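# Move the box lettered A into the tote by the door

## Task

Find the single box whose top shows the letter A and place only that box inside the tote near the door, fully within it with no part over the rim. All other boxes stay on their desks, nothing new ends up on the floor, and the robot must not topple or finish leaning. The result has to hold by itself, not because the robot is still holding it.

## Robot and tools

Robot: TidyBot++, a four-caster mobile base (0.54 m long, 0.50 m wide, 0.38 m tall) carrying one seven-joint arm with a two-finger gripper. The shoulder sits 0.12 m ahead of the base centre at 0.68 m height. Cameras: base_camera and wrist_camera (the latter looks along the hand). A loose object may occasionally get nudged by something outside the robot.

Frames: the base frame has its origin on the floor below the base centre, x ahead, y to the left, z up. hand_pose is reported in it, at the point between the finger pads; the hand's z axis runs along the fingers, its y axis is the closing direction. The odometry frame is the base frame where the scene began. base_odometry heading is positive leftward, -3.142 to 3.142; it counts wheel rotation, so wheel slip looks like travel and drift of a few cm and several degrees builds up. base_tilt is in degrees, forward and right positive.

execute_actions: arguments "actions" (a list holding one action, or empty to just read state and images) and "cameras" (list of "base_camera", "wrist_camera" or "all"; omitted or null gives all, [] gives none). An action may contain "base", "joints", and optional "speeds"; base and joint motions start together. "base" holds exactly one relative command from the current base position: translate_m (metres, forward +, -2 to 2), strafe_m (metres, left +, -2 to 2), or rotate_rad (radians, counter-clockwise from above +, -6.3 to 6.3). "speeds" caps that action's top speed with the same keys: translate_m and strafe_m 0.05 to 0.5 m/s, rotate_rad 0.1 to 1.57 rad/s (the maxima are defaults). A base move needing over 8.667 s at its top speed is rejected. "joints" maps names to absolute targets in radians: joint_1_rad (any angle; whole-arm yaw, positive is clockwise from above, opposite to rotate_rad), joint_2_rad shoulder -2.249 to 2.249, joint_3_rad any angle, joint_4_rad elbow -2.579 to 2.579, joint_5_rad any angle, joint_6_rad wrist -2.099 to 2.099, joint_7_rad any angle (hand roll; hand down, positive is counter-clockwise from above, 1.57 puts the fingers opening left/right), and gripper_pos 0 (open) to 1 (closed). Done tolerances: ±0.039 for joints 1-4, ±0.056 for 5-7, ±0.03 gripper. Unlimited joints go the short way, so turn in steps under half a revolution. Unknown keys or values out of range reject the whole call with no motion. Omitted joints or base may still be driving toward an older target.

wait: "seconds" from 0 to 10; commands nothing and returns state and images. zoom_image: "camera" plus "region" [x0, y0, x1, y1] in image pixels from the top-left, at most 504 by 504, on that camera's latest full image. finished_scene: "scene" is the integer number of the current scene; irreversible, and the goal must already be stable.

Arm geometry: upper arm 0.42 m, forearm 0.31 m, hand 0.31 m to the hand point. With joint_1_rad 0, joint_3_rad 3.14 and joint_5_rad 0 (near the start) the arm moves in the base's x-z plane; segment tilts from vertical (forward positive) are joint_2_rad, joint_2_rad - joint_4_rad, and joint_2_rad - joint_4_rad - joint_6_rad. Forward reach from the shoulder is the sum of length·sin(tilt), height is the sum of length·cos(tilt). From 3.14, raising joint_3_rad swings a forward-bent forearm rightward; raising joint_5_rad swings a forward-bent hand rightward. The arm begins folded, hand down, jutting up to 0.08 m past the base front, elbow up to 1.15 m high. A downward hand reaches about 0.94 m high at most, only near the base. Finger gap is roughly 85·(1 - gripper_pos) mm; closed fingertips reach about 20 mm beyond the hand point. At 1 the fingers keep squeezing (about 96-120 N each); "done" there means empty, "off_target" means something is held.

Result lines: base_status and joint_status describe how each motion ended. "done" for the base means the wheels turned fully, possibly with slip or short of goal if blocked. "off_target": stopped away from target and may still push. "contact_stop"/"time_out": target dropped, holding position. "joint command not followed" with "cause:" means a self-collision check withheld the arm targets (gripper still acts); "not_followed" joints may be retried on later actions. No check prevents hitting the base; "ARM HIT" reports a hard hit. on_its_own lists uncommanded motion. motor_effort is percent of maximum per motor, bracket = peak of the last action; readings are biased and noisy. Motor temperatures appear per arm joint; MOTOR HOT warns at 60 °C, and at 75 °C an OVER-TEMPERATURE FAULT lets the arm sink, marked "limit_stop_at_motor_heat" (resend targets). Holding loads heats motors, even while you think, since the robot holds its last command meanwhile. Torque limits are 104.5 N m for joints 1-4 (warning 56.7) and 51.3 for 5-7 (warning 29.4); exceeding one freezes the arm for 10 s and skips the rest of the call while the base continues.

Accuracy: friction and sag leave the hand a cm or two off, more when extended or loaded. Correct by sending each joint its previous command plus (desired minus measured). Trust camera images over hand_pose. While carrying something, never command a joint to its current reading, or it may sink.

Avoid: driving while the arm is snagged above about 0.8 m (tipping risk), horizontal shoves with a raised hand, blocked base pushes, dropping or slamming objects, and leaving items on the floor. Back away or retract the arm to level a leaning robot. Robot motion time matters, so keep moves efficient.

Each tool is called after "Emit:" as name([rows], argument=value, ...), one row to a line, values as JSON.

## Session

Emit:
execute_actions(actions=[])

Scene clock: 0.00 s.
Motor temperatures (°C, as the motors report them): [31 29 29 31 34 33 34]
base_odometry: x=+0.000 y=+0.000 heading=+0.000 (m, m, rad; odometry frame)
base_tilt: forward=+0.0 right=+0.2 (deg)
base_status: not commanded
joint_positions: joint_1_rad=+0.038 joint_2_rad=-0.316 joint_3_rad=+3.117 joint_4_rad=-2.538 joint_5_rad=+0.045 joint_6_rad=-0.844 joint_7_rad=+1.521 gripper_pos=+0.000
joint_status: not commanded
motor_effort: joint_1_rad=+0 joint_2_rad=-1 joint_3_rad=+0 joint_4_rad=+13 joint_5_rad=+0 joint_6_rad=+3 joint_7_rad=+1 (%)
hand_pose: x=+0.2618 y=-0.0119 z=+0.5811 quat_wxyz=(+0.020, +0.999, -0.018, +0.039) (m; base frame)
pictures: base_camera, wrist_camera
Images, in order (width x height): base_camera 644x364, wrist_camera 644x476.

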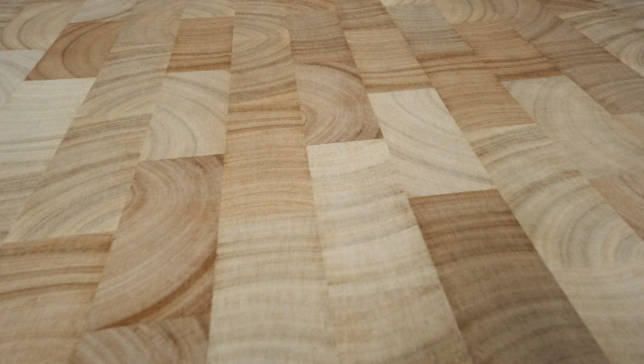

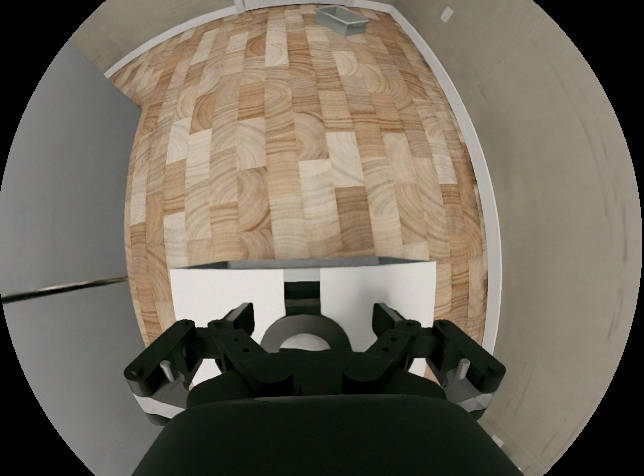

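Emit:
execute_actions([
  {"joints":{"joint_6_rad":0.4}},
], cameras=["wrist_camera"])

Scene clock: 5.20 s.
Motor temperatures (°C, as the motors report them): [31 29 29 31 34 33 34]
base_odometry: x=+0.000 y=+0.000 heading=+0.000 (m, m, rad; odometry frame)
base_tilt: forward=-0.1 right=+0.1 (deg)
base_status: not commanded
joint_positions: joint_1_rad=+0.038 joint_2_rad=-0.316 joint_3_rad=+3.117 joint_4_rad=-2.537 joint_5_rad=+0.045 joint_6_rad=+0.400 joint_7_rad=+1.521 gripper_pos=+0.000
joint_status: all done
motor_effort: joint_1_rad=+0(0) joint_2_rad=-6(6) joint_3_rad=+0(0) joint_4_rad=+18(18) joint_5_rad=+0(1) joint_6_rad=+10(10) joint_7_rad=+1(1) (%)
hand_pose: x=+0.5396 y=+0.0017 z=+0.8141 quat_wxyz=(-0.002, +0.790, -0.001, +0.613) (m; base frame)
pictures: wrist_camera
Images, in order (width x height): wrist_camera 644x476.

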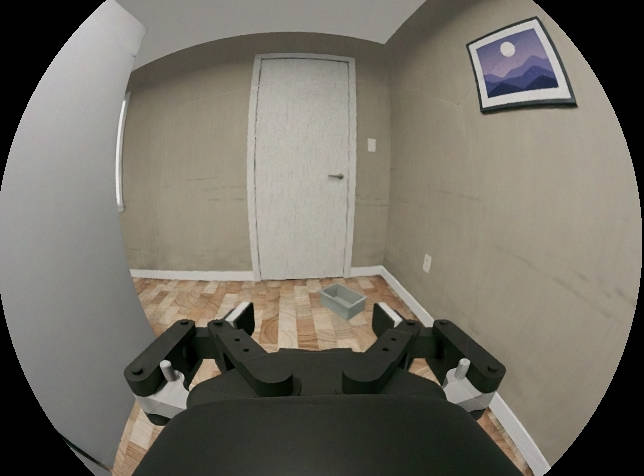

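Emit:
execute_actions([
  {"joints":{"joint_1_rad":-1.6}},
], cameras=["wrist_camera"])

Emit:
execute_actions([
  {"joints":{"joint_1_rad":-3.1}},
], cameras=["wrist_camera"])

Scene clock: 11.63 s.
Motor temperatures (°C, as the motors report them): [31 29 29 31 34 33 34]
base_odometry: x=+0.000 y=+0.000 heading=+0.000 (m, m, rad; odometry frame)
base_tilt: forward=-0.1 right=+0.1 (deg)
base_status: not commanded
joint_positions: joint_1_rad=-1.589 joint_2_rad=-0.316 joint_3_rad=+3.117 joint_4_rad=-2.537 joint_5_rad=+0.045 joint_6_rad=+0.400 joint_7_rad=+1.521 gripper_pos=+0.000
joint_status: all done
motor_effort: joint_1_rad=+0(1) joint_2_rad=-6(6) joint_3_rad=+0(1) joint_4_rad=+18(18) joint_5_rad=+0(0) joint_6_rad=+10(10) joint_7_rad=+1(1) (%)
hand_pose: x=+0.0937 y=+0.4199 z=+0.8141 quat_wxyz=(-0.447, +0.544, +0.573, +0.420) (m; base frame)
pictures: wrist_camera
Images, in order (width x height): wrist_camera 644x476.

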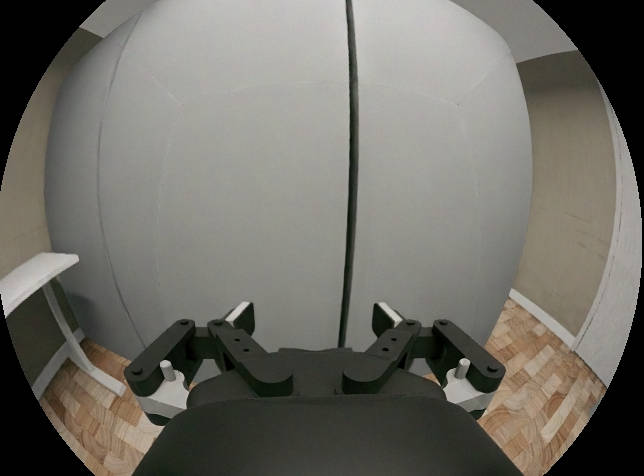

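Scene clock: 14.37 s.
Motor temperatures (°C, as the motors report them): [31 29 29 31 34 33 34]
base_odometry: x=+0.000 y=+0.000 heading=+0.000 (m, m, rad; odometry frame)
base_tilt: forward=-0.1 right=+0.1 (deg)
base_status: not commanded
joint_positions: joint_1_rad=-3.089 joint_2_rad=-0.316 joint_3_rad=+3.117 joint_4_rad=-2.537 joint_5_rad=+0.045 joint_6_rad=+0.400 joint_7_rad=+1.521 gripper_pos=+0.000
joint_status: all done
motor_effort: joint_1_rad=+0(1) joint_2_rad=-6(6) joint_3_rad=+0(0) joint_4_rad=+17(17) joint_5_rad=+0(1) joint_6_rad=+10(10) joint_7_rad=+1(1) (%)
hand_pose: x=-0.3016 y=+0.0045 z=+0.8141 quat_wxyz=(-0.613, +0.007, +0.790, +0.003) (m; base frame)
pictures: wrist_camera
Images, in order (width x height): wrist_camera 644x476.

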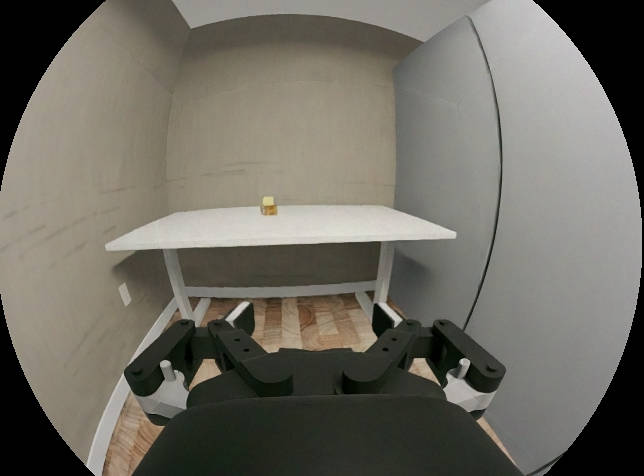

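Emit:
zoom_image(camera="wrist_camera", region=[230, 175, 310, 235])

Region (230, 175, 310, 235) of wrist_camera's 644x476 image, scaled by 6.300; it fills the top 378 rows of this view, and the rest is white.

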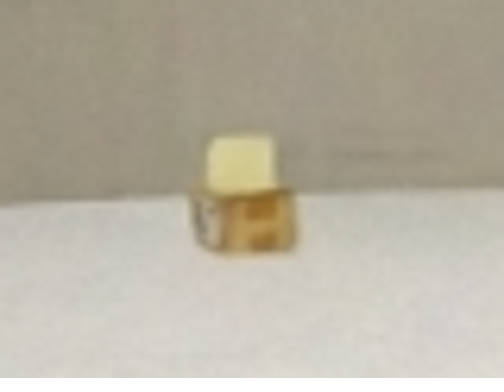

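Emit:
execute_actions([
  {"base":{"translate_m":-0.3},"joints":{"joint_2_rad":0.2,"joint_4_rad":-0.5,"joint_6_rad":-1.6}},
], cameras=["wrist_camera"])

Scene clock: 20.77 s.
Motor temperatures (°C, as the motors report them): [31 29 29 31 34 33 34]
base_odometry: x=-0.300 y=+0.000 heading=+0.001 (m, m, rad; odometry frame)
base_tilt: forward=-0.1 right=+0.1 (deg)
base_status: done
joint_positions: joint_1_rad=-3.090 joint_2_rad=+0.175 joint_3_rad=+3.117 joint_4_rad=-0.517 joint_5_rad=+0.045 joint_6_rad=-1.580 joint_7_rad=+1.521 gripper_pos=+0.000
joint_status: all done
motor_effort: joint_1_rad=+0(1) joint_2_rad=-22(22) joint_3_rad=+0(0) joint_4_rad=+14(21) joint_5_rad=+0(0) joint_6_rad=+8(11) joint_7_rad=+1(1) (%)
hand_pose: x=-0.3918 y=+0.0286 z=+1.1374 quat_wxyz=(-0.421, +0.045, +0.906, +0.014) (m; base frame)
pictures: wrist_camera
Images, in order (width x height): wrist_camera 644x476.

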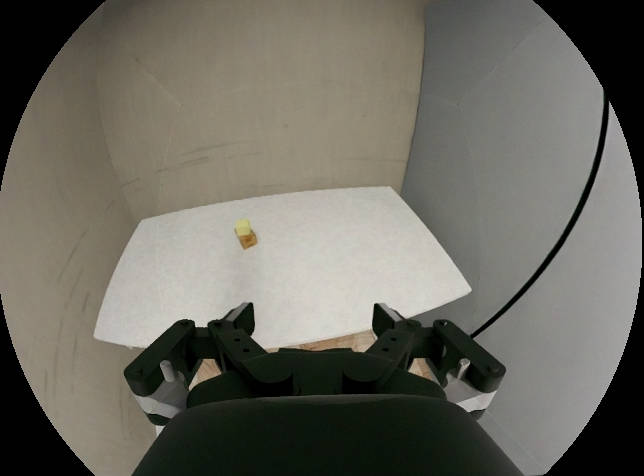

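Emit:
zoom_image(camera="wrist_camera", region=[215, 205, 279, 260])

Region (215, 205, 279, 260) of wrist_camera's 644x476 image, scaled by 7.875; it fills the top 433 rows of this view, and the rest is white.

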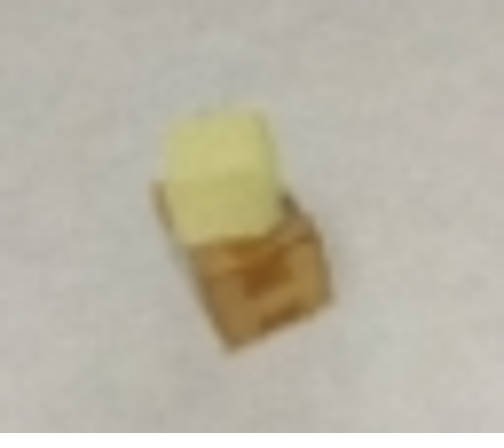

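Emit:
execute_actions([
  {"base":{"translate_m":-0.45},"joints":{"joint_1_rad":2.8,"joint_2_rad":0.35,"joint_3_rad":3.14,"joint_4_rad":-0.55,"joint_5_rad":0,"joint_6_rad":-1.8,"joint_7_rad":1.57}},
], cameras=["wrist_camera"])

Scene clock: 32.50 s.
Motor temperatures (°C, as the motors report them): [31 29 29 31 34 33 34]
base_odometry: x=-0.750 y=-0.001 heading=+0.001 (m, m, rad; odometry frame)
base_tilt: forward=-0.1 right=+0.2 (deg)
base_status: done
joint_positions: joint_1_rad=-3.474 joint_2_rad=+0.355 joint_3_rad=+3.123 joint_4_rad=-0.537 joint_5_rad=+0.023 joint_6_rad=-1.778 joint_7_rad=+1.537 gripper_pos=+0.000
joint_status: all done
motor_effort: joint_1_rad=+0(2) joint_2_rad=-30(34) joint_3_rad=+0(2) joint_4_rad=+15(15) joint_5_rad=+0(1) joint_6_rad=+5(9) joint_7_rad=+1(0) (%)
hand_pose: x=-0.3834 y=-0.1752 z=+0.9964 quat_wxyz=(-0.230, -0.147, +0.961, -0.038) (m; base frame)
pictures: wrist_camera
Images, in order (width x height): wrist_camera 644x476.

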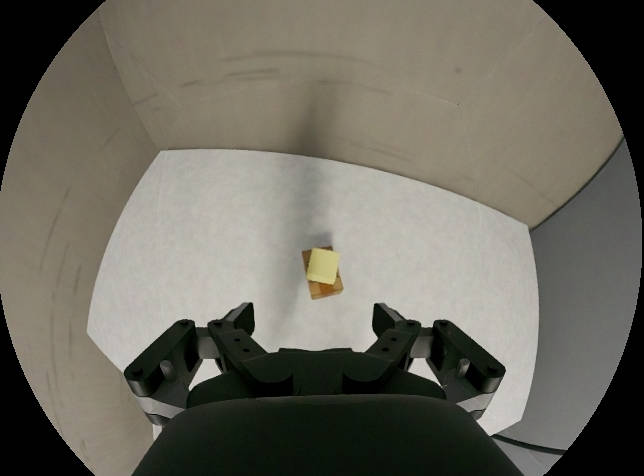

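Emit:
zoom_image(camera="wrist_camera", region=[282, 235, 362, 310])

Region (282, 235, 362, 310) of wrist_camera's 644x476 image, scaled by 6.300; it fills the top 472 rows of this view, and the rest is white.

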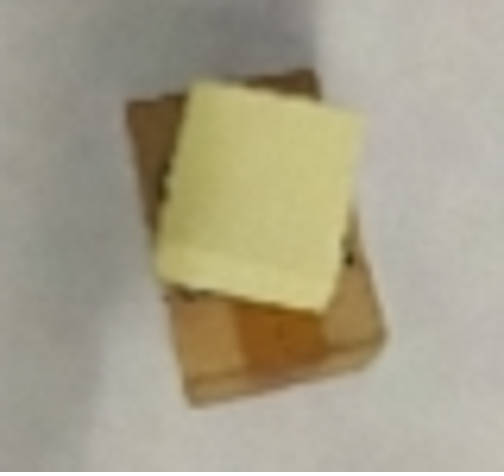

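Emit:
execute_actions([
  {"joints":{"joint_1_rad":2.813,"joint_2_rad":0.444,"joint_3_rad":3.157,"joint_4_rad":-0.902,"joint_5_rad":-0.023,"joint_6_rad":-1.37,"joint_7_rad":1.34}},
], cameras=["wrist_camera"])

Scene clock: 42.80 s.
Motor temperatures (°C, as the motors report them): [31 29 29 31 34 33 34]
base_odometry: x=-0.750 y=-0.001 heading=+0.001 (m, m, rad; odometry frame)
base_tilt: forward=-0.1 right=+0.2 (deg)
base_status: not commanded
joint_positions: joint_1_rad=-3.474 joint_2_rad=+0.440 joint_3_rad=+3.137 joint_4_rad=-0.892 joint_5_rad=+0.002 joint_6_rad=-1.390 joint_7_rad=+1.372 gripper_pos=+0.000
joint_status: all done
motor_effort: joint_1_rad=+0(0) joint_2_rad=-35(38) joint_3_rad=-1(1) joint_4_rad=+17(18) joint_5_rad=+0(0) joint_6_rad=+5(5) joint_7_rad=+1(1) (%)
hand_pose: x=-0.4583 y=-0.2019 z=+0.8527 quat_wxyz=(-0.201, -0.067, +0.976, -0.055) (m; base frame)
pictures: wrist_camera
Images, in order (width x height): wrist_camera 644x476.

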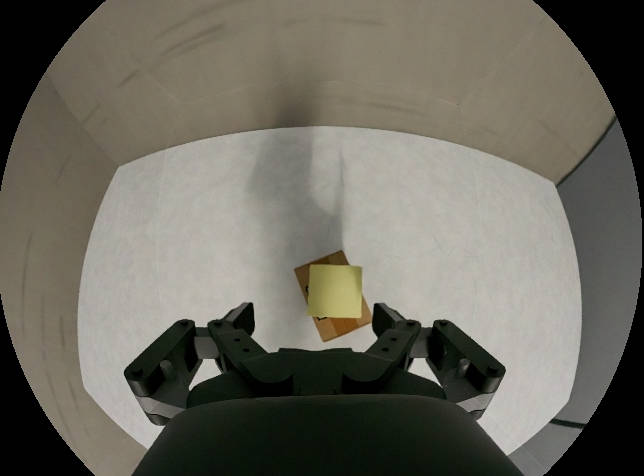

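Emit:
zoom_image(camera="wrist_camera", region=[280, 240, 400, 350])

Region (280, 240, 400, 350) of wrist_camera's 644x476 image, scaled by 4.200; it fills the top 462 rows of this view, and the rest is white.

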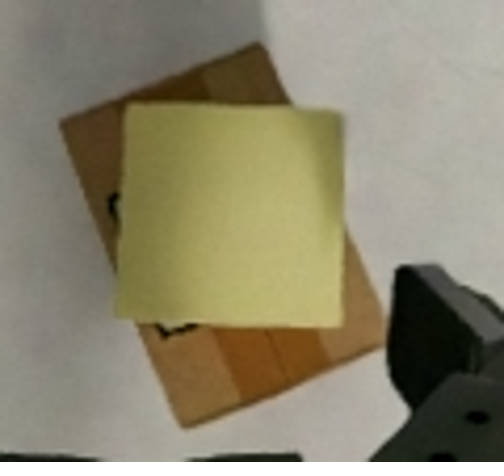

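Emit:
execute_actions([
  {"joints":{"joint_1_rad":2.85,"joint_2_rad":0.479,"joint_4_rad":-0.996,"joint_6_rad":-1.241}},
], cameras=["wrist_camera"])

Scene clock: 50.23 s.
Motor temperatures (°C, as the motors report them): [31 29 29 31 34 33 34]
base_odometry: x=-0.750 y=-0.001 heading=+0.001 (m, m, rad; odometry frame)
base_tilt: forward=-0.1 right=+0.2 (deg)
base_status: not commanded
joint_positions: joint_1_rad=-3.442 joint_2_rad=+0.468 joint_3_rad=+3.141 joint_4_rad=-0.981 joint_5_rad=+0.001 joint_6_rad=-1.260 joint_7_rad=+1.372 gripper_pos=+0.000
joint_status: all done
motor_effort: joint_1_rad=+0(1) joint_2_rad=-37(40) joint_3_rad=-1(1) joint_4_rad=+18(19) joint_5_rad=+0(0) joint_6_rad=+6(5) joint_7_rad=+1(1) (%)
hand_pose: x=-0.4844 y=-0.1884 z=+0.8128 quat_wxyz=(-0.208, -0.050, +0.975, -0.053) (m; base frame)
pictures: wrist_camera
Images, in order (width x height): wrist_camera 644x476.

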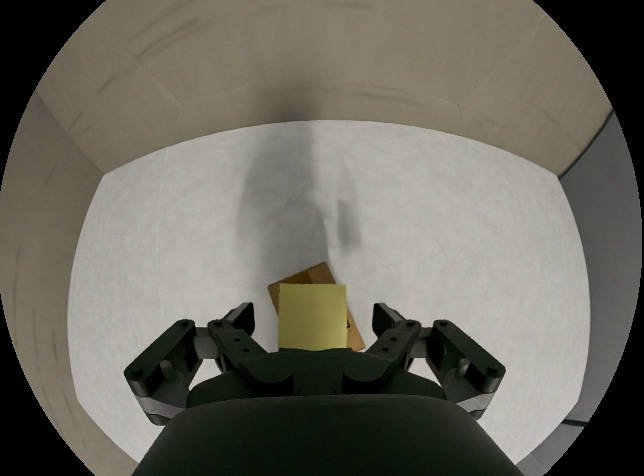

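Emit:
execute_actions([
  {"joints":{"joint_2_rad":0.482,"joint_4_rad":-1.073,"joint_6_rad":-1.162}},
], cameras=["wrist_camera"])

Scene clock: 54.77 s.
Motor temperatures (°C, as the motors report them): [31 29 29 31 34 33 34]
base_odometry: x=-0.750 y=-0.001 heading=+0.001 (m, m, rad; odometry frame)
base_tilt: forward=-0.1 right=+0.2 (deg)
base_status: not commanded
joint_positions: joint_1_rad=-3.442 joint_2_rad=+0.471 joint_3_rad=+3.141 joint_4_rad=-1.060 joint_5_rad=+0.001 joint_6_rad=-1.183 joint_7_rad=+1.372 gripper_pos=+0.000
joint_status: all done
motor_effort: joint_1_rad=+0(0) joint_2_rad=-37(39) joint_3_rad=-1(1) joint_4_rad=+18(19) joint_5_rad=+0(0) joint_6_rad=+6(5) joint_7_rad=+1(1) (%)
hand_pose: x=-0.4864 y=-0.1890 z=+0.7859 quat_wxyz=(-0.206, -0.050, +0.976, -0.052) (m; base frame)
pictures: wrist_camera
Images, in order (width x height): wrist_camera 644x476.

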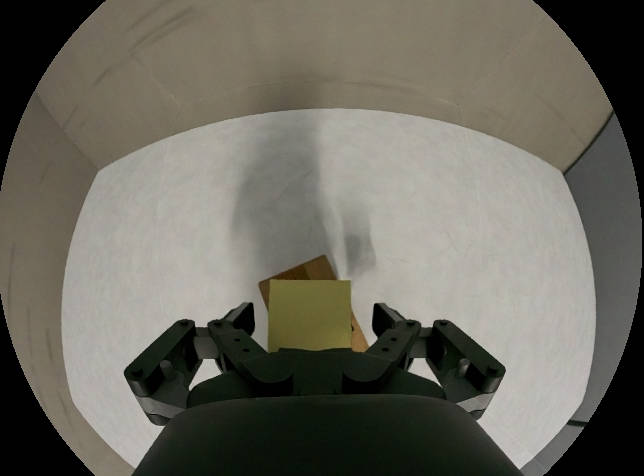

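Emit:
execute_actions([
  {"joints":{"gripper_pos":1.0}},
], cameras=["wrist_camera"])

Scene clock: 57.13 s.
Motor temperatures (°C, as the motors report them): [31 29 29 31 34 33 34]
base_odometry: x=-0.750 y=-0.001 heading=+0.001 (m, m, rad; odometry frame)
base_tilt: forward=-0.1 right=+0.2 (deg)
base_status: not commanded
joint_positions: joint_1_rad=-3.438 joint_2_rad=+0.467 joint_3_rad=+3.144 joint_4_rad=-1.061 joint_5_rad=+0.000 joint_6_rad=-1.178 joint_7_rad=+1.372 gripper_pos=+0.484
joint_status: gripper_pos off_target (ended at +0.484, target +1.000)
motor_effort: joint_1_rad=+0(2) joint_2_rad=-35(37) joint_3_rad=-1(2) joint_4_rad=+17(19) joint_5_rad=+0(3) joint_6_rad=+6(6) joint_7_rad=+1(1) (%)
hand_pose: x=-0.4882 y=-0.1853 z=+0.7883 quat_wxyz=(-0.209, -0.047, +0.975, -0.052) (m; base frame)
pictures: wrist_camera
Images, in order (width x height): wrist_camera 644x476.

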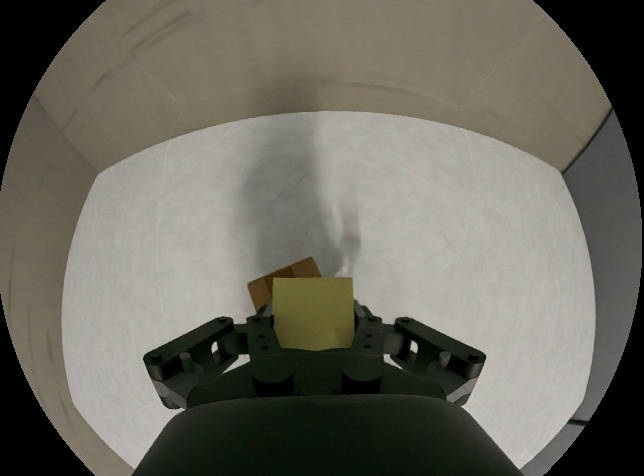

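Emit:
execute_actions([
  {"joints":{"joint_2_rad":0.40}},
], cameras=[])

Emit:
execute_actions([
  {"joints":{"joint_1_rad":3.1}},
], cameras=["wrist_camera"])

Scene clock: 59.20 s.
Motor temperatures (°C, as the motors report them): [31 29 29 31 34 33 34]
base_odometry: x=-0.750 y=-0.001 heading=+0.001 (m, m, rad; odometry frame)
base_tilt: forward=-0.1 right=+0.1 (deg)
base_status: not commanded
joint_positions: joint_1_rad=-3.438 joint_2_rad=+0.417 joint_3_rad=+3.144 joint_4_rad=-1.065 joint_5_rad=+0.000 joint_6_rad=-1.178 joint_7_rad=+1.372 gripper_pos=+0.484
joint_status: all done
motor_effort: joint_1_rad=+0(0) joint_2_rad=-36(40) joint_3_rad=-1(1) joint_4_rad=+19(19) joint_5_rad=+0(0) joint_6_rad=+7(6) joint_7_rad=+1(1) (%)
hand_pose: x=-0.4814 y=-0.1832 z=+0.8186 quat_wxyz=(-0.231, -0.046, +0.970, -0.058) (m; base frame)
pictures: none
No camera images: the call's "cameras" was empty. Leave "cameras" out to get every camera's image.

Scene clock: 60.63 s.
Motor temperatures (°C, as the motors report them): [31 29 29 31 34 33 34]
base_odometry: x=-0.750 y=-0.001 heading=+0.001 (m, m, rad; odometry frame)
base_tilt: forward=-0.1 right=+0.1 (deg)
base_status: not commanded
joint_positions: joint_1_rad=-3.182 joint_2_rad=+0.417 joint_3_rad=+3.151 joint_4_rad=-1.065 joint_5_rad=-0.002 joint_6_rad=-1.178 joint_7_rad=+1.372 gripper_pos=+0.484
joint_status: all done
motor_effort: joint_1_rad=+0(3) joint_2_rad=-36(36) joint_3_rad=-1(2) joint_4_rad=+19(19) joint_5_rad=+0(1) joint_6_rad=+6(6) joint_7_rad=+1(1) (%)
hand_pose: x=-0.5085 y=-0.0224 z=+0.8186 quat_wxyz=(-0.237, +0.081, +0.968, -0.027) (m; base frame)
pictures: wrist_camera
Images, in order (width x height): wrist_camera 644x476.

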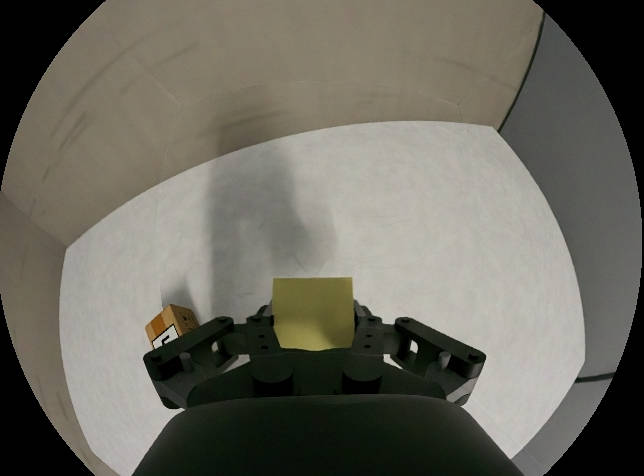

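Emit:
zoom_image(camera="wrist_camera", region=[130, 290, 220, 370])

Region (130, 290, 220, 370) of wrist_camera's 644x476 image, scaled by 5.600.

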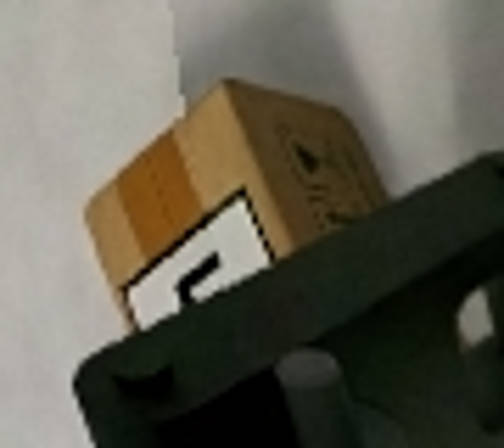

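Emit:
execute_actions([
  {"joints":{"joint_2_rad":0.525,"joint_6_rad":-1.11}},
], cameras=["wrist_camera"])

Scene clock: 65.50 s.
Motor temperatures (°C, as the motors report them): [31 29 29 31 34 33 34]
base_odometry: x=-0.750 y=-0.001 heading=+0.001 (m, m, rad; odometry frame)
base_tilt: forward=-0.1 right=+0.2 (deg)
base_status: not commanded
joint_positions: joint_1_rad=-3.182 joint_2_rad=+0.526 joint_3_rad=+3.151 joint_4_rad=-1.066 joint_5_rad=-0.002 joint_6_rad=-1.132 joint_7_rad=+1.372 gripper_pos=+0.484
joint_status: all done
motor_effort: joint_1_rad=+0(0) joint_2_rad=-39(44) joint_3_rad=-1(1) joint_4_rad=+18(20) joint_5_rad=+1(1) joint_6_rad=+5(5) joint_7_rad=+1(1) (%)
hand_pose: x=-0.5325 y=-0.0233 z=+0.7546 quat_wxyz=(-0.206, +0.081, +0.975, -0.023) (m; base frame)
pictures: wrist_camera
Images, in order (width x height): wrist_camera 644x476.

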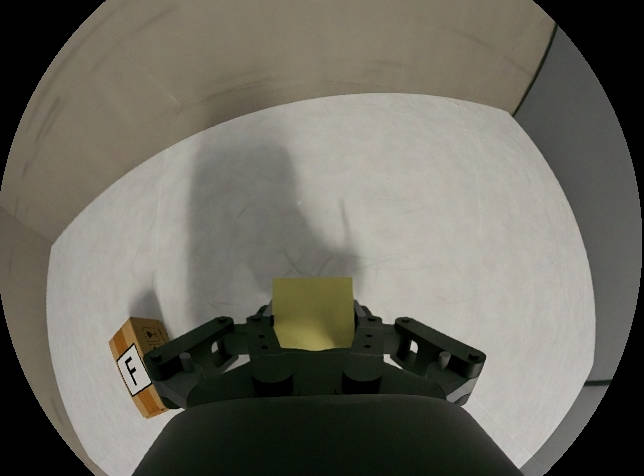

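Emit:
execute_actions([
  {"joints":{"joint_2_rad":0.555,"joint_6_rad":-1.09}},
], cameras=["wrist_camera"])

Scene clock: 67.13 s.
Motor temperatures (°C, as the motors report them): [31 30 29 31 34 33 34]
base_odometry: x=-0.750 y=-0.001 heading=+0.001 (m, m, rad; odometry frame)
base_tilt: forward=-0.1 right=+0.1 (deg)
base_status: not commanded
joint_positions: joint_1_rad=-3.182 joint_2_rad=+0.542 joint_3_rad=+3.151 joint_4_rad=-1.066 joint_5_rad=-0.002 joint_6_rad=-1.112 joint_7_rad=+1.372 gripper_pos=+0.484
joint_status: all done
motor_effort: joint_1_rad=+0(0) joint_2_rad=-40(40) joint_3_rad=+0(1) joint_4_rad=+18(19) joint_5_rad=+0(0) joint_6_rad=+6(6) joint_7_rad=+1(1) (%)
hand_pose: x=-0.5394 y=-0.0236 z=+0.7468 quat_wxyz=(-0.208, +0.081, +0.974, -0.023) (m; base frame)
pictures: wrist_camera
Images, in order (width x height): wrist_camera 644x476.

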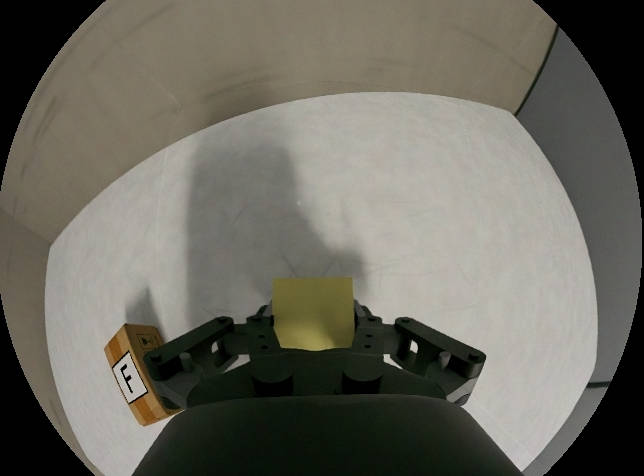

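Emit:
execute_actions([
  {"joints":{"joint_2_rad":0.575}},
], cameras=[])

Scene clock: 68.37 s.
Motor temperatures (°C, as the motors report them): [31 30 29 31 34 33 34]
base_odometry: x=-0.750 y=-0.001 heading=+0.001 (m, m, rad; odometry frame)
base_tilt: forward=-0.1 right=+0.1 (deg)
base_status: not commanded
joint_positions: joint_1_rad=-3.182 joint_2_rad=+0.549 joint_3_rad=+3.151 joint_4_rad=-1.065 joint_5_rad=-0.002 joint_6_rad=-1.108 joint_7_rad=+1.372 gripper_pos=+0.484
joint_status: all done
motor_effort: joint_1_rad=+0(1) joint_2_rad=-35(40) joint_3_rad=-1(1) joint_4_rad=+16(18) joint_5_rad=-1(0) joint_6_rad=+5(6) joint_7_rad=+1(1) (%)
hand_pose: x=-0.5409 y=-0.0236 z=+0.7429 quat_wxyz=(-0.207, +0.081, +0.975, -0.023) (m; base frame)
pictures: none
No camera images: the call's "cameras" was empty. Leave "cameras" out to get every camera's image.

Emit:
execute_actions([
  {"joints":{"gripper_pos":0.0,"joint_2_rad":0.555}},
], cameras=[])

Emit:
execute_actions([
  {"joints":{"joint_2_rad":0.35}},
], cameras=["wrist_camera"])

Scene clock: 70.57 s.
Motor temperatures (°C, as the motors report them): [31 30 29 31 34 33 34]
base_odometry: x=-0.750 y=-0.001 heading=+0.001 (m, m, rad; odometry frame)
base_tilt: forward=-0.1 right=+0.2 (deg)
base_status: not commanded
joint_positions: joint_1_rad=-3.182 joint_2_rad=+0.548 joint_3_rad=+3.151 joint_4_rad=-1.065 joint_5_rad=-0.002 joint_6_rad=-1.108 joint_7_rad=+1.372 gripper_pos=+0.000
joint_status: all done
motor_effort: joint_1_rad=+0(1) joint_2_rad=-40(40) joint_3_rad=+0(1) joint_4_rad=+18(18) joint_5_rad=+0(0) joint_6_rad=+5(5) joint_7_rad=+1(1) (%)
hand_pose: x=-0.5408 y=-0.0236 z=+0.7431 quat_wxyz=(-0.207, +0.081, +0.975, -0.023) (m; base frame)
pictures: none
No camera images: the call's "cameras" was empty. Leave "cameras" out to get every camera's image.

Scene clock: 71.80 s.
Motor temperatures (°C, as the motors report them): [31 30 29 31 34 33 34]
base_odometry: x=-0.750 y=-0.001 heading=+0.001 (m, m, rad; odometry frame)
base_tilt: forward=-0.1 right=+0.1 (deg)
base_status: not commanded
joint_positions: joint_1_rad=-3.182 joint_2_rad=+0.345 joint_3_rad=+3.151 joint_4_rad=-1.065 joint_5_rad=-0.002 joint_6_rad=-1.108 joint_7_rad=+1.372 gripper_pos=+0.000
joint_status: all done
motor_effort: joint_1_rad=+0(0) joint_2_rad=-33(43) joint_3_rad=+0(1) joint_4_rad=+19(20) joint_5_rad=+0(0) joint_6_rad=+8(7) joint_7_rad=+1(1) (%)
hand_pose: x=-0.5149 y=-0.0226 z=+0.8751 quat_wxyz=(-0.304, +0.079, +0.949, -0.035) (m; base frame)
pictures: wrist_camera
Images, in order (width x height): wrist_camera 644x476.

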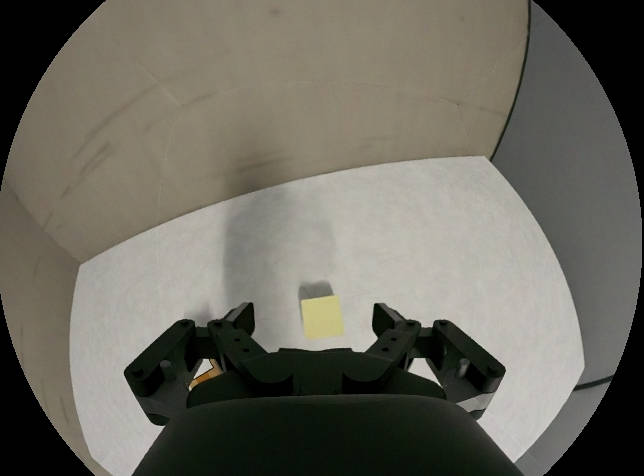

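Emit:
execute_actions([
  {"base":{"translate_m":1.9},"joints":{"joint_1_rad":-1.57,"joint_2_rad":-0.3,"joint_3_rad":3.14,"joint_4_rad":-2.2,"joint_6_rad":0.05,"joint_7_rad":1.6}},
])

Scene clock: 80.63 s.
Motor temperatures (°C, as the motors report them): [31 30 29 31 34 33 34]
base_odometry: x=+1.150 y=+0.004 heading=+0.002 (m, m, rad; odometry frame)
base_tilt: forward=+0.0 right=+0.1 (deg)
base_status: done
joint_positions: joint_1_rad=-1.579 joint_2_rad=-0.279 joint_3_rad=+3.151 joint_4_rad=-2.182 joint_5_rad=-0.004 joint_6_rad=+0.029 joint_7_rad=+1.567 gripper_pos=+0.000
joint_status: all done
motor_effort: joint_1_rad=+0(3) joint_2_rad=-10(37) joint_3_rad=+0(3) joint_4_rad=+20(20) joint_5_rad=+0(1) joint_6_rad=+10(11) joint_7_rad=+1(2) (%)
hand_pose: x=+0.1190 y=+0.4784 z=+0.8907 quat_wxyz=(-0.421, +0.573, +0.567, +0.417) (m; base frame)
pictures: base_camera, wrist_camera
Images, in order (width x height): base_camera 644x364, wrist_camera 644x476.

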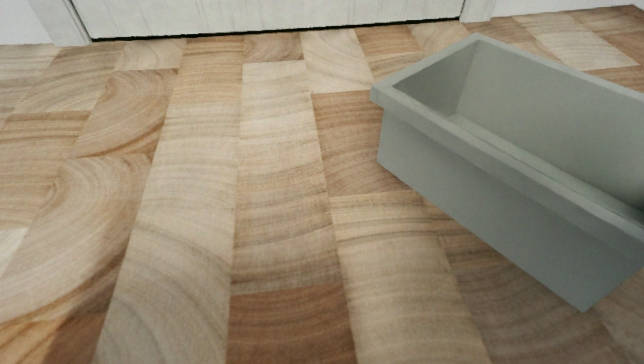

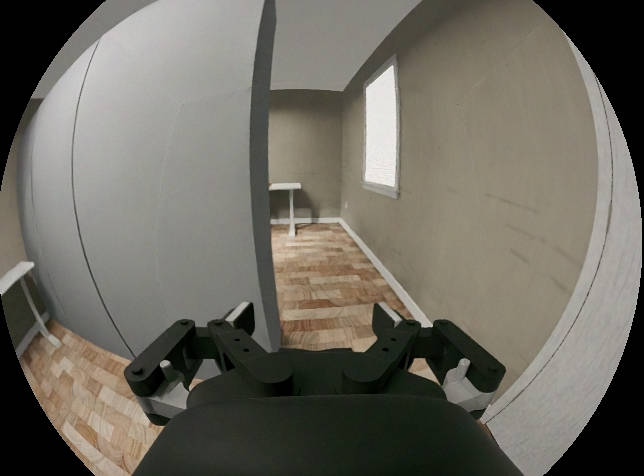

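Emit:
execute_actions([
  {"base":{"strafe_m":0.4}},
], cameras=["base_camera"])

Emit:
execute_actions([
  {"base":{"translate_m":0.28}},
])

Scene clock: 86.13 s.
Motor temperatures (°C, as the motors report them): [31 30 29 32 34 33 34]
base_odometry: x=+1.149 y=+0.404 heading=+0.001 (m, m, rad; odometry frame)
base_tilt: forward=-0.1 right=+0.1 (deg)
base_status: done
joint_positions: joint_1_rad=-1.579 joint_2_rad=-0.287 joint_3_rad=+3.151 joint_4_rad=-2.184 joint_5_rad=-0.004 joint_6_rad=+0.031 joint_7_rad=+1.567 gripper_pos=+0.000
joint_status: not commanded
motor_effort: joint_1_rad=+0(1) joint_2_rad=-10(15) joint_3_rad=+0(1) joint_4_rad=+20(21) joint_5_rad=+0(0) joint_6_rad=+10(10) joint_7_rad=+1(1) (%)
hand_pose: x=+0.1190 y=+0.4766 z=+0.8941 quat_wxyz=(-0.423, +0.571, +0.565, +0.419) (m; base frame)
pictures: base_camera
Images, in order (width x height): base_camera 644x364.

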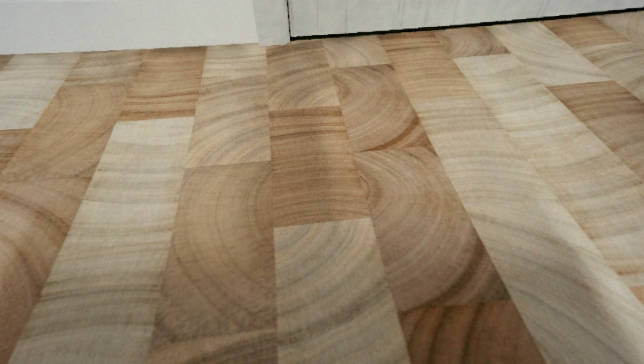

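Scene clock: 88.00 s.
Motor temperatures (°C, as the motors report them): [31 30 29 32 34 33 34]
base_odometry: x=+1.430 y=+0.405 heading=+0.002 (m, m, rad; odometry frame)
base_tilt: forward=+0.0 right=+0.1 (deg)
base_status: done
joint_positions: joint_1_rad=-1.576 joint_2_rad=-0.287 joint_3_rad=+3.150 joint_4_rad=-2.184 joint_5_rad=-0.004 joint_6_rad=+0.031 joint_7_rad=+1.567 gripper_pos=+0.000
joint_status: not commanded
motor_effort: joint_1_rad=+0(1) joint_2_rad=-10(11) joint_3_rad=+0(2) joint_4_rad=+20(21) joint_5_rad=-1(0) joint_6_rad=+9(11) joint_7_rad=+1(1) (%)
hand_pose: x=+0.1193 y=+0.4765 z=+0.8940 quat_wxyz=(-0.423, +0.571, +0.565, +0.419) (m; base frame)
pictures: base_camera, wrist_camera
Images, in order (width x height): base_camera 644x364, wrist_camera 644x476.

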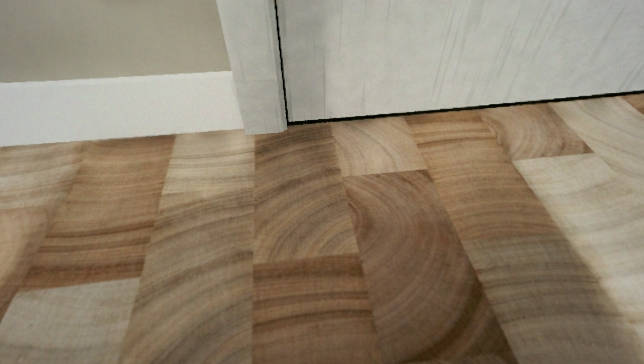

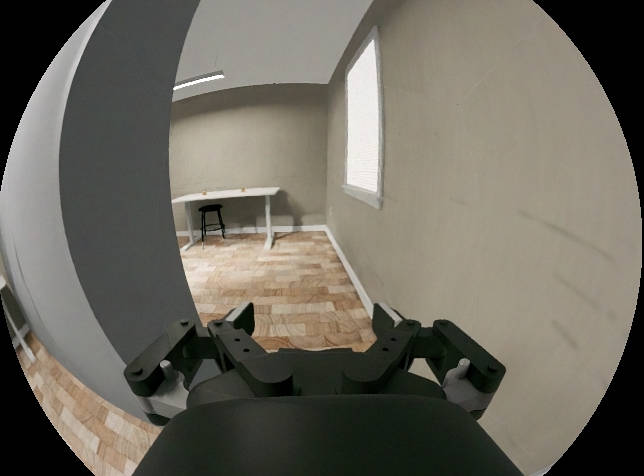

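Emit:
execute_actions([
  {"base":{"rotate_rad":1.53},"joints":{"joint_1_rad":0.0}},
], cameras=["wrist_camera"])

Emit:
execute_actions([
  {"base":{"translate_m":1.8},"joints":{"joint_1_rad":-0.5,"joint_2_rad":-0.1,"joint_4_rad":-1.2,"joint_6_rad":-0.9}},
])

Scene clock: 97.90 s.
Motor temperatures (°C, as the motors report them): [31 30 29 32 34 33 34]
base_odometry: x=+1.430 y=+0.405 heading=+1.531 (m, m, rad; odometry frame)
base_tilt: forward=+0.0 right=+0.1 (deg)
base_status: done
joint_positions: joint_1_rad=-0.010 joint_2_rad=-0.287 joint_3_rad=+3.146 joint_4_rad=-2.184 joint_5_rad=-0.004 joint_6_rad=+0.031 joint_7_rad=+1.567 gripper_pos=+0.000
joint_status: all done
motor_effort: joint_1_rad=+0(1) joint_2_rad=-10(12) joint_3_rad=+0(2) joint_4_rad=+20(21) joint_5_rad=+0(0) joint_6_rad=+10(10) joint_7_rad=+1(1) (%)
hand_pose: x=+0.5954 y=+0.0037 z=+0.8941 quat_wxyz=(-0.004, +0.803, -0.001, +0.596) (m; base frame)
pictures: wrist_camera
Images, in order (width x height): wrist_camera 644x476.

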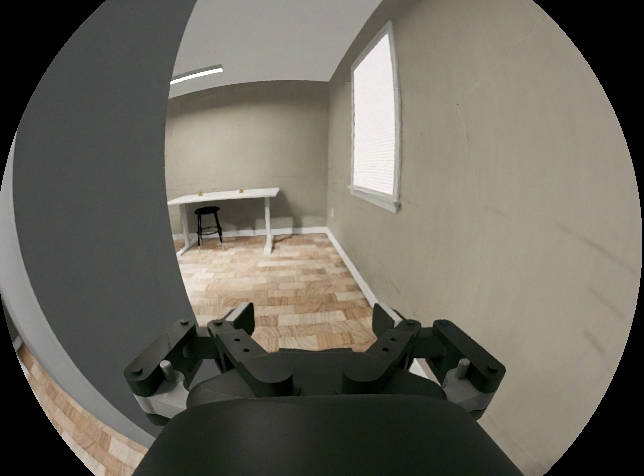

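Scene clock: 102.87 s.
Motor temperatures (°C, as the motors report them): [31 30 29 32 34 33 34]
base_odometry: x=+1.499 y=+2.204 heading=+1.532 (m, m, rad; odometry frame)
base_tilt: forward=-0.1 right=+0.1 (deg)
base_status: done
joint_positions: joint_1_rad=-0.488 joint_2_rad=-0.109 joint_3_rad=+3.146 joint_4_rad=-1.216 joint_5_rad=-0.004 joint_6_rad=-0.880 joint_7_rad=+1.567 gripper_pos=+0.000
joint_status: all done
motor_effort: joint_1_rad=+0(0) joint_2_rad=-17(19) joint_3_rad=+0(1) joint_4_rad=+19(22) joint_5_rad=+0(0) joint_6_rad=+9(11) joint_7_rad=+1(1) (%)
hand_pose: x=+0.5783 y=+0.2436 z=+1.1153 quat_wxyz=(-0.134, +0.814, +0.199, +0.529) (m; base frame)
pictures: base_camera, wrist_camera
Images, in order (width x height): base_camera 644x364, wrist_camera 644x476.

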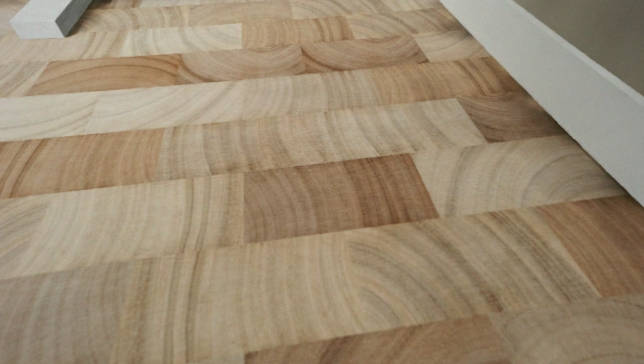

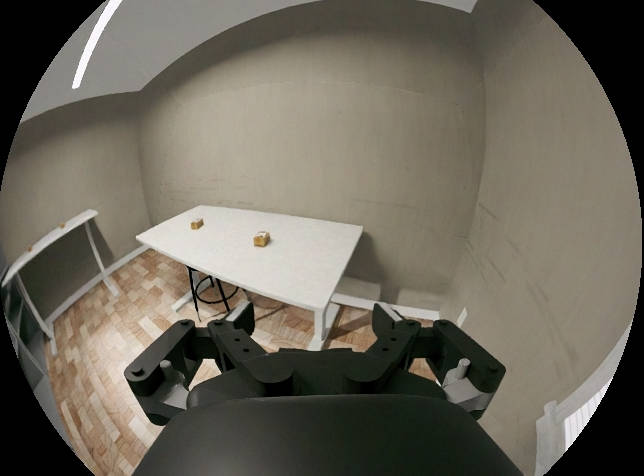

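Emit:
zoom_image(camera="wrist_camera", region=[180, 205, 280, 260])

Emit:
zoom_image(camera="wrist_camera", region=[0, 200, 110, 280])

Region (180, 205, 280, 260) of wrist_camera's 644x476 image, scaled by 5.040; it fills the top 277 rows of this view, and the rest is white.

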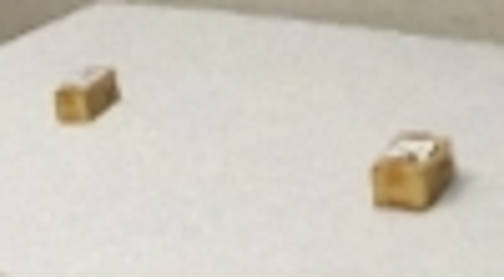

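Region (0, 200, 110, 280) of wrist_camera's 644x476 image, scaled by 4.582; it fills the top 367 rows of this view, and the rest is white.

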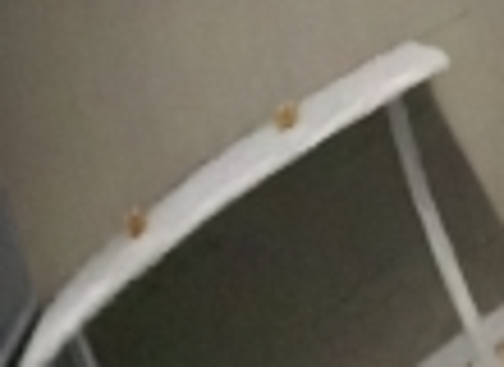

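Emit:
execute_actions([
  {"base":{"rotate_rad":0.11},"joints":{"joint_1_rad":-0.2,"joint_2_rad":0.2,"joint_4_rad":-0.5,"joint_6_rad":-1.7}},
], cameras=[])

Emit:
execute_actions([
  {"base":{"strafe_m":0.85}},
], cameras=[])

Emit:
execute_actions([
  {"base":{"translate_m":0.65}},
])

Scene clock: 110.43 s.
Motor temperatures (°C, as the motors report them): [31 30 29 32 34 33 34]
base_odometry: x=+1.499 y=+2.204 heading=+1.642 (m, m, rad; odometry frame)
base_tilt: forward=+0.0 right=+0.1 (deg)
base_status: done
joint_positions: joint_1_rad=-0.212 joint_2_rad=+0.178 joint_3_rad=+3.140 joint_4_rad=-0.518 joint_5_rad=-0.004 joint_6_rad=-1.680 joint_7_rad=+1.567 gripper_pos=+0.000
joint_status: all done
motor_effort: joint_1_rad=+0(2) joint_2_rad=-21(21) joint_3_rad=+0(2) joint_4_rad=+14(20) joint_5_rad=+0(1) joint_6_rad=+7(10) joint_7_rad=+1(1) (%)
hand_pose: x=+0.5991 y=+0.1065 z=+1.1126 quat_wxyz=(-0.042, +0.923, +0.098, +0.371) (m; base frame)
pictures: none
No camera images: the call's "cameras" was empty. Leave "cameras" out to get every camera's image.

Scene clock: 113.53 s.
Motor temperatures (°C, as the motors report them): [31 30 29 32 34 33 34]
base_odometry: x=+0.651 y=+2.142 heading=+1.643 (m, m, rad; odometry frame)
base_tilt: forward=+0.0 right=+0.1 (deg)
base_status: done
joint_positions: joint_1_rad=-0.204 joint_2_rad=+0.180 joint_3_rad=+3.140 joint_4_rad=-0.518 joint_5_rad=-0.005 joint_6_rad=-1.680 joint_7_rad=+1.567 gripper_pos=+0.000
joint_status: not commanded
motor_effort: joint_1_rad=+0(2) joint_2_rad=-21(24) joint_3_rad=+0(1) joint_4_rad=+14(15) joint_5_rad=+0(1) joint_6_rad=+7(8) joint_7_rad=+1(1) (%)
hand_pose: x=+0.6006 y=+0.1033 z=+1.1118 quat_wxyz=(-0.041, +0.923, +0.094, +0.370) (m; base frame)
pictures: none
No camera images: the call's "cameras" was empty. Leave "cameras" out to get every camera's image.

Scene clock: 116.20 s.
Motor temperatures (°C, as the motors report them): [31 30 29 32 34 33 34]
base_odometry: x=+0.603 y=+2.790 heading=+1.643 (m, m, rad; odometry frame)
base_tilt: forward=+0.0 right=+0.1 (deg)
base_status: done
joint_positions: joint_1_rad=-0.204 joint_2_rad=+0.194 joint_3_rad=+3.140 joint_4_rad=-0.515 joint_5_rad=-0.005 joint_6_rad=-1.682 joint_7_rad=+1.567 gripper_pos=+0.000
joint_status: not commanded
motor_effort: joint_1_rad=+0(1) joint_2_rad=-24(25) joint_3_rad=-1(0) joint_4_rad=+14(15) joint_5_rad=+0(1) joint_6_rad=+8(8) joint_7_rad=+1(1) (%)
hand_pose: x=+0.6060 y=+0.1044 z=+1.1057 quat_wxyz=(-0.041, +0.926, +0.095, +0.364) (m; base frame)
pictures: base_camera, wrist_camera
Images, in order (width x height): base_camera 644x364, wrist_camera 644x476.

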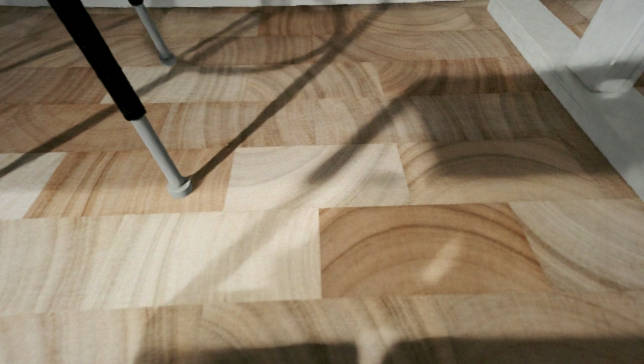

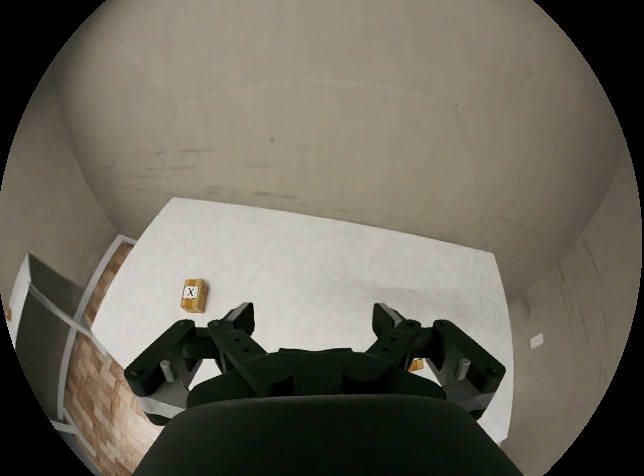

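Emit:
execute_actions([
  {"joints":{"joint_1_rad":0.3,"joint_2_rad":0.0,"joint_6_rad":-2.05}},
], cameras=["wrist_camera"])

Scene clock: 120.03 s.
Motor temperatures (°C, as the motors report them): [31 30 29 32 34 33 34]
base_odometry: x=+0.603 y=+2.790 heading=+1.643 (m, m, rad; odometry frame)
base_tilt: forward=-0.1 right=+0.1 (deg)
base_status: not commanded
joint_positions: joint_1_rad=+0.289 joint_2_rad=+0.009 joint_3_rad=+3.140 joint_4_rad=-0.515 joint_5_rad=-0.005 joint_6_rad=-2.031 joint_7_rad=+1.567 gripper_pos=+0.000
joint_status: all done
motor_effort: joint_1_rad=+0(1) joint_2_rad=-12(23) joint_3_rad=+0(1) joint_4_rad=+11(14) joint_5_rad=+0(1) joint_6_rad=+6(8) joint_7_rad=+1(1) (%)
hand_pose: x=+0.4396 y=-0.0919 z=+1.1155 quat_wxyz=(+0.039, +0.947, -0.137, +0.287) (m; base frame)
pictures: wrist_camera
Images, in order (width x height): wrist_camera 644x476.

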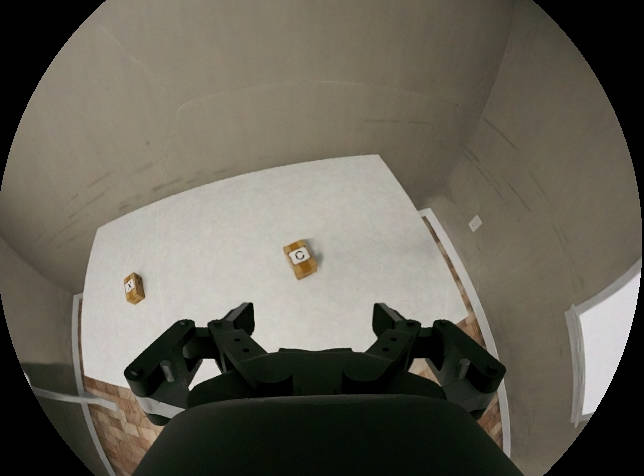

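Emit:
execute_actions([
  {"base":{"translate_m":-0.5},"joints":{"joint_1_rad":0.0,"joint_2_rad":0.0,"joint_6_rad":-1.6}},
], cameras=[])

Emit:
execute_actions([
  {"base":{"rotate_rad":1.57}},
])

Scene clock: 125.77 s.
Motor temperatures (°C, as the motors report them): [31 30 29 32 34 33 34]
base_odometry: x=+0.640 y=+2.291 heading=+1.644 (m, m, rad; odometry frame)
base_tilt: forward=-0.1 right=+0.1 (deg)
base_status: done
joint_positions: joint_1_rad=+0.010 joint_2_rad=-0.006 joint_3_rad=+3.140 joint_4_rad=-0.511 joint_5_rad=-0.006 joint_6_rad=-1.617 joint_7_rad=+1.567 gripper_pos=+0.000
joint_status: all done
motor_effort: joint_1_rad=+0(2) joint_2_rad=-13(19) joint_3_rad=+0(2) joint_4_rad=+12(14) joint_5_rad=+0(1) joint_6_rad=+9(10) joint_7_rad=+1(1) (%)
hand_pose: x=+0.5338 y=-0.0004 z=+1.2145 quat_wxyz=(-0.001, +0.873, -0.004, +0.488) (m; base frame)
pictures: none
No camera images: the call's "cameras" was empty. Leave "cameras" out to get every camera's image.

Scene clock: 128.10 s.
Motor temperatures (°C, as the motors report them): [31 30 29 32 34 33 34]
base_odometry: x=+0.640 y=+2.291 heading=-3.070 (m, m, rad; odometry frame)
base_tilt: forward=+0.0 right=+0.1 (deg)
base_status: done
joint_positions: joint_1_rad=+0.005 joint_2_rad=-0.004 joint_3_rad=+3.140 joint_4_rad=-0.511 joint_5_rad=-0.006 joint_6_rad=-1.617 joint_7_rad=+1.567 gripper_pos=+0.000
joint_status: not commanded
motor_effort: joint_1_rad=+0(1) joint_2_rad=-12(16) joint_3_rad=+0(1) joint_4_rad=+12(13) joint_5_rad=+0(1) joint_6_rad=+8(9) joint_7_rad=+1(1) (%)
hand_pose: x=+0.5346 y=+0.0017 z=+1.2139 quat_wxyz=(-0.003, +0.873, -0.002, +0.487) (m; base frame)
pictures: base_camera, wrist_camera
Images, in order (width x height): base_camera 644x364, wrist_camera 644x476.

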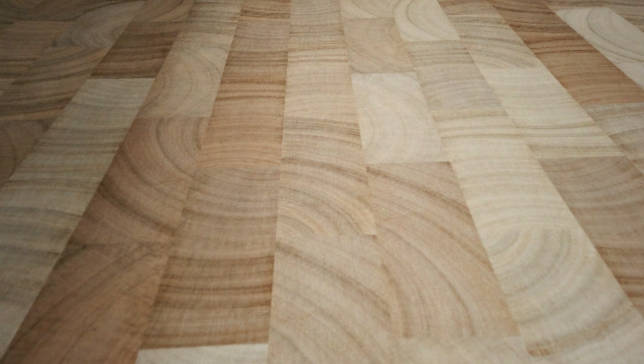

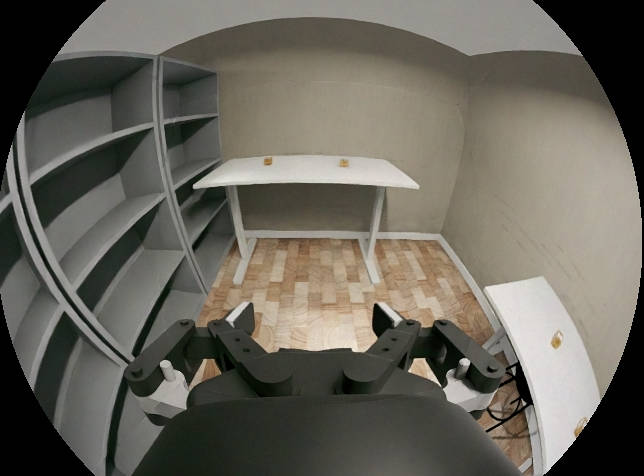

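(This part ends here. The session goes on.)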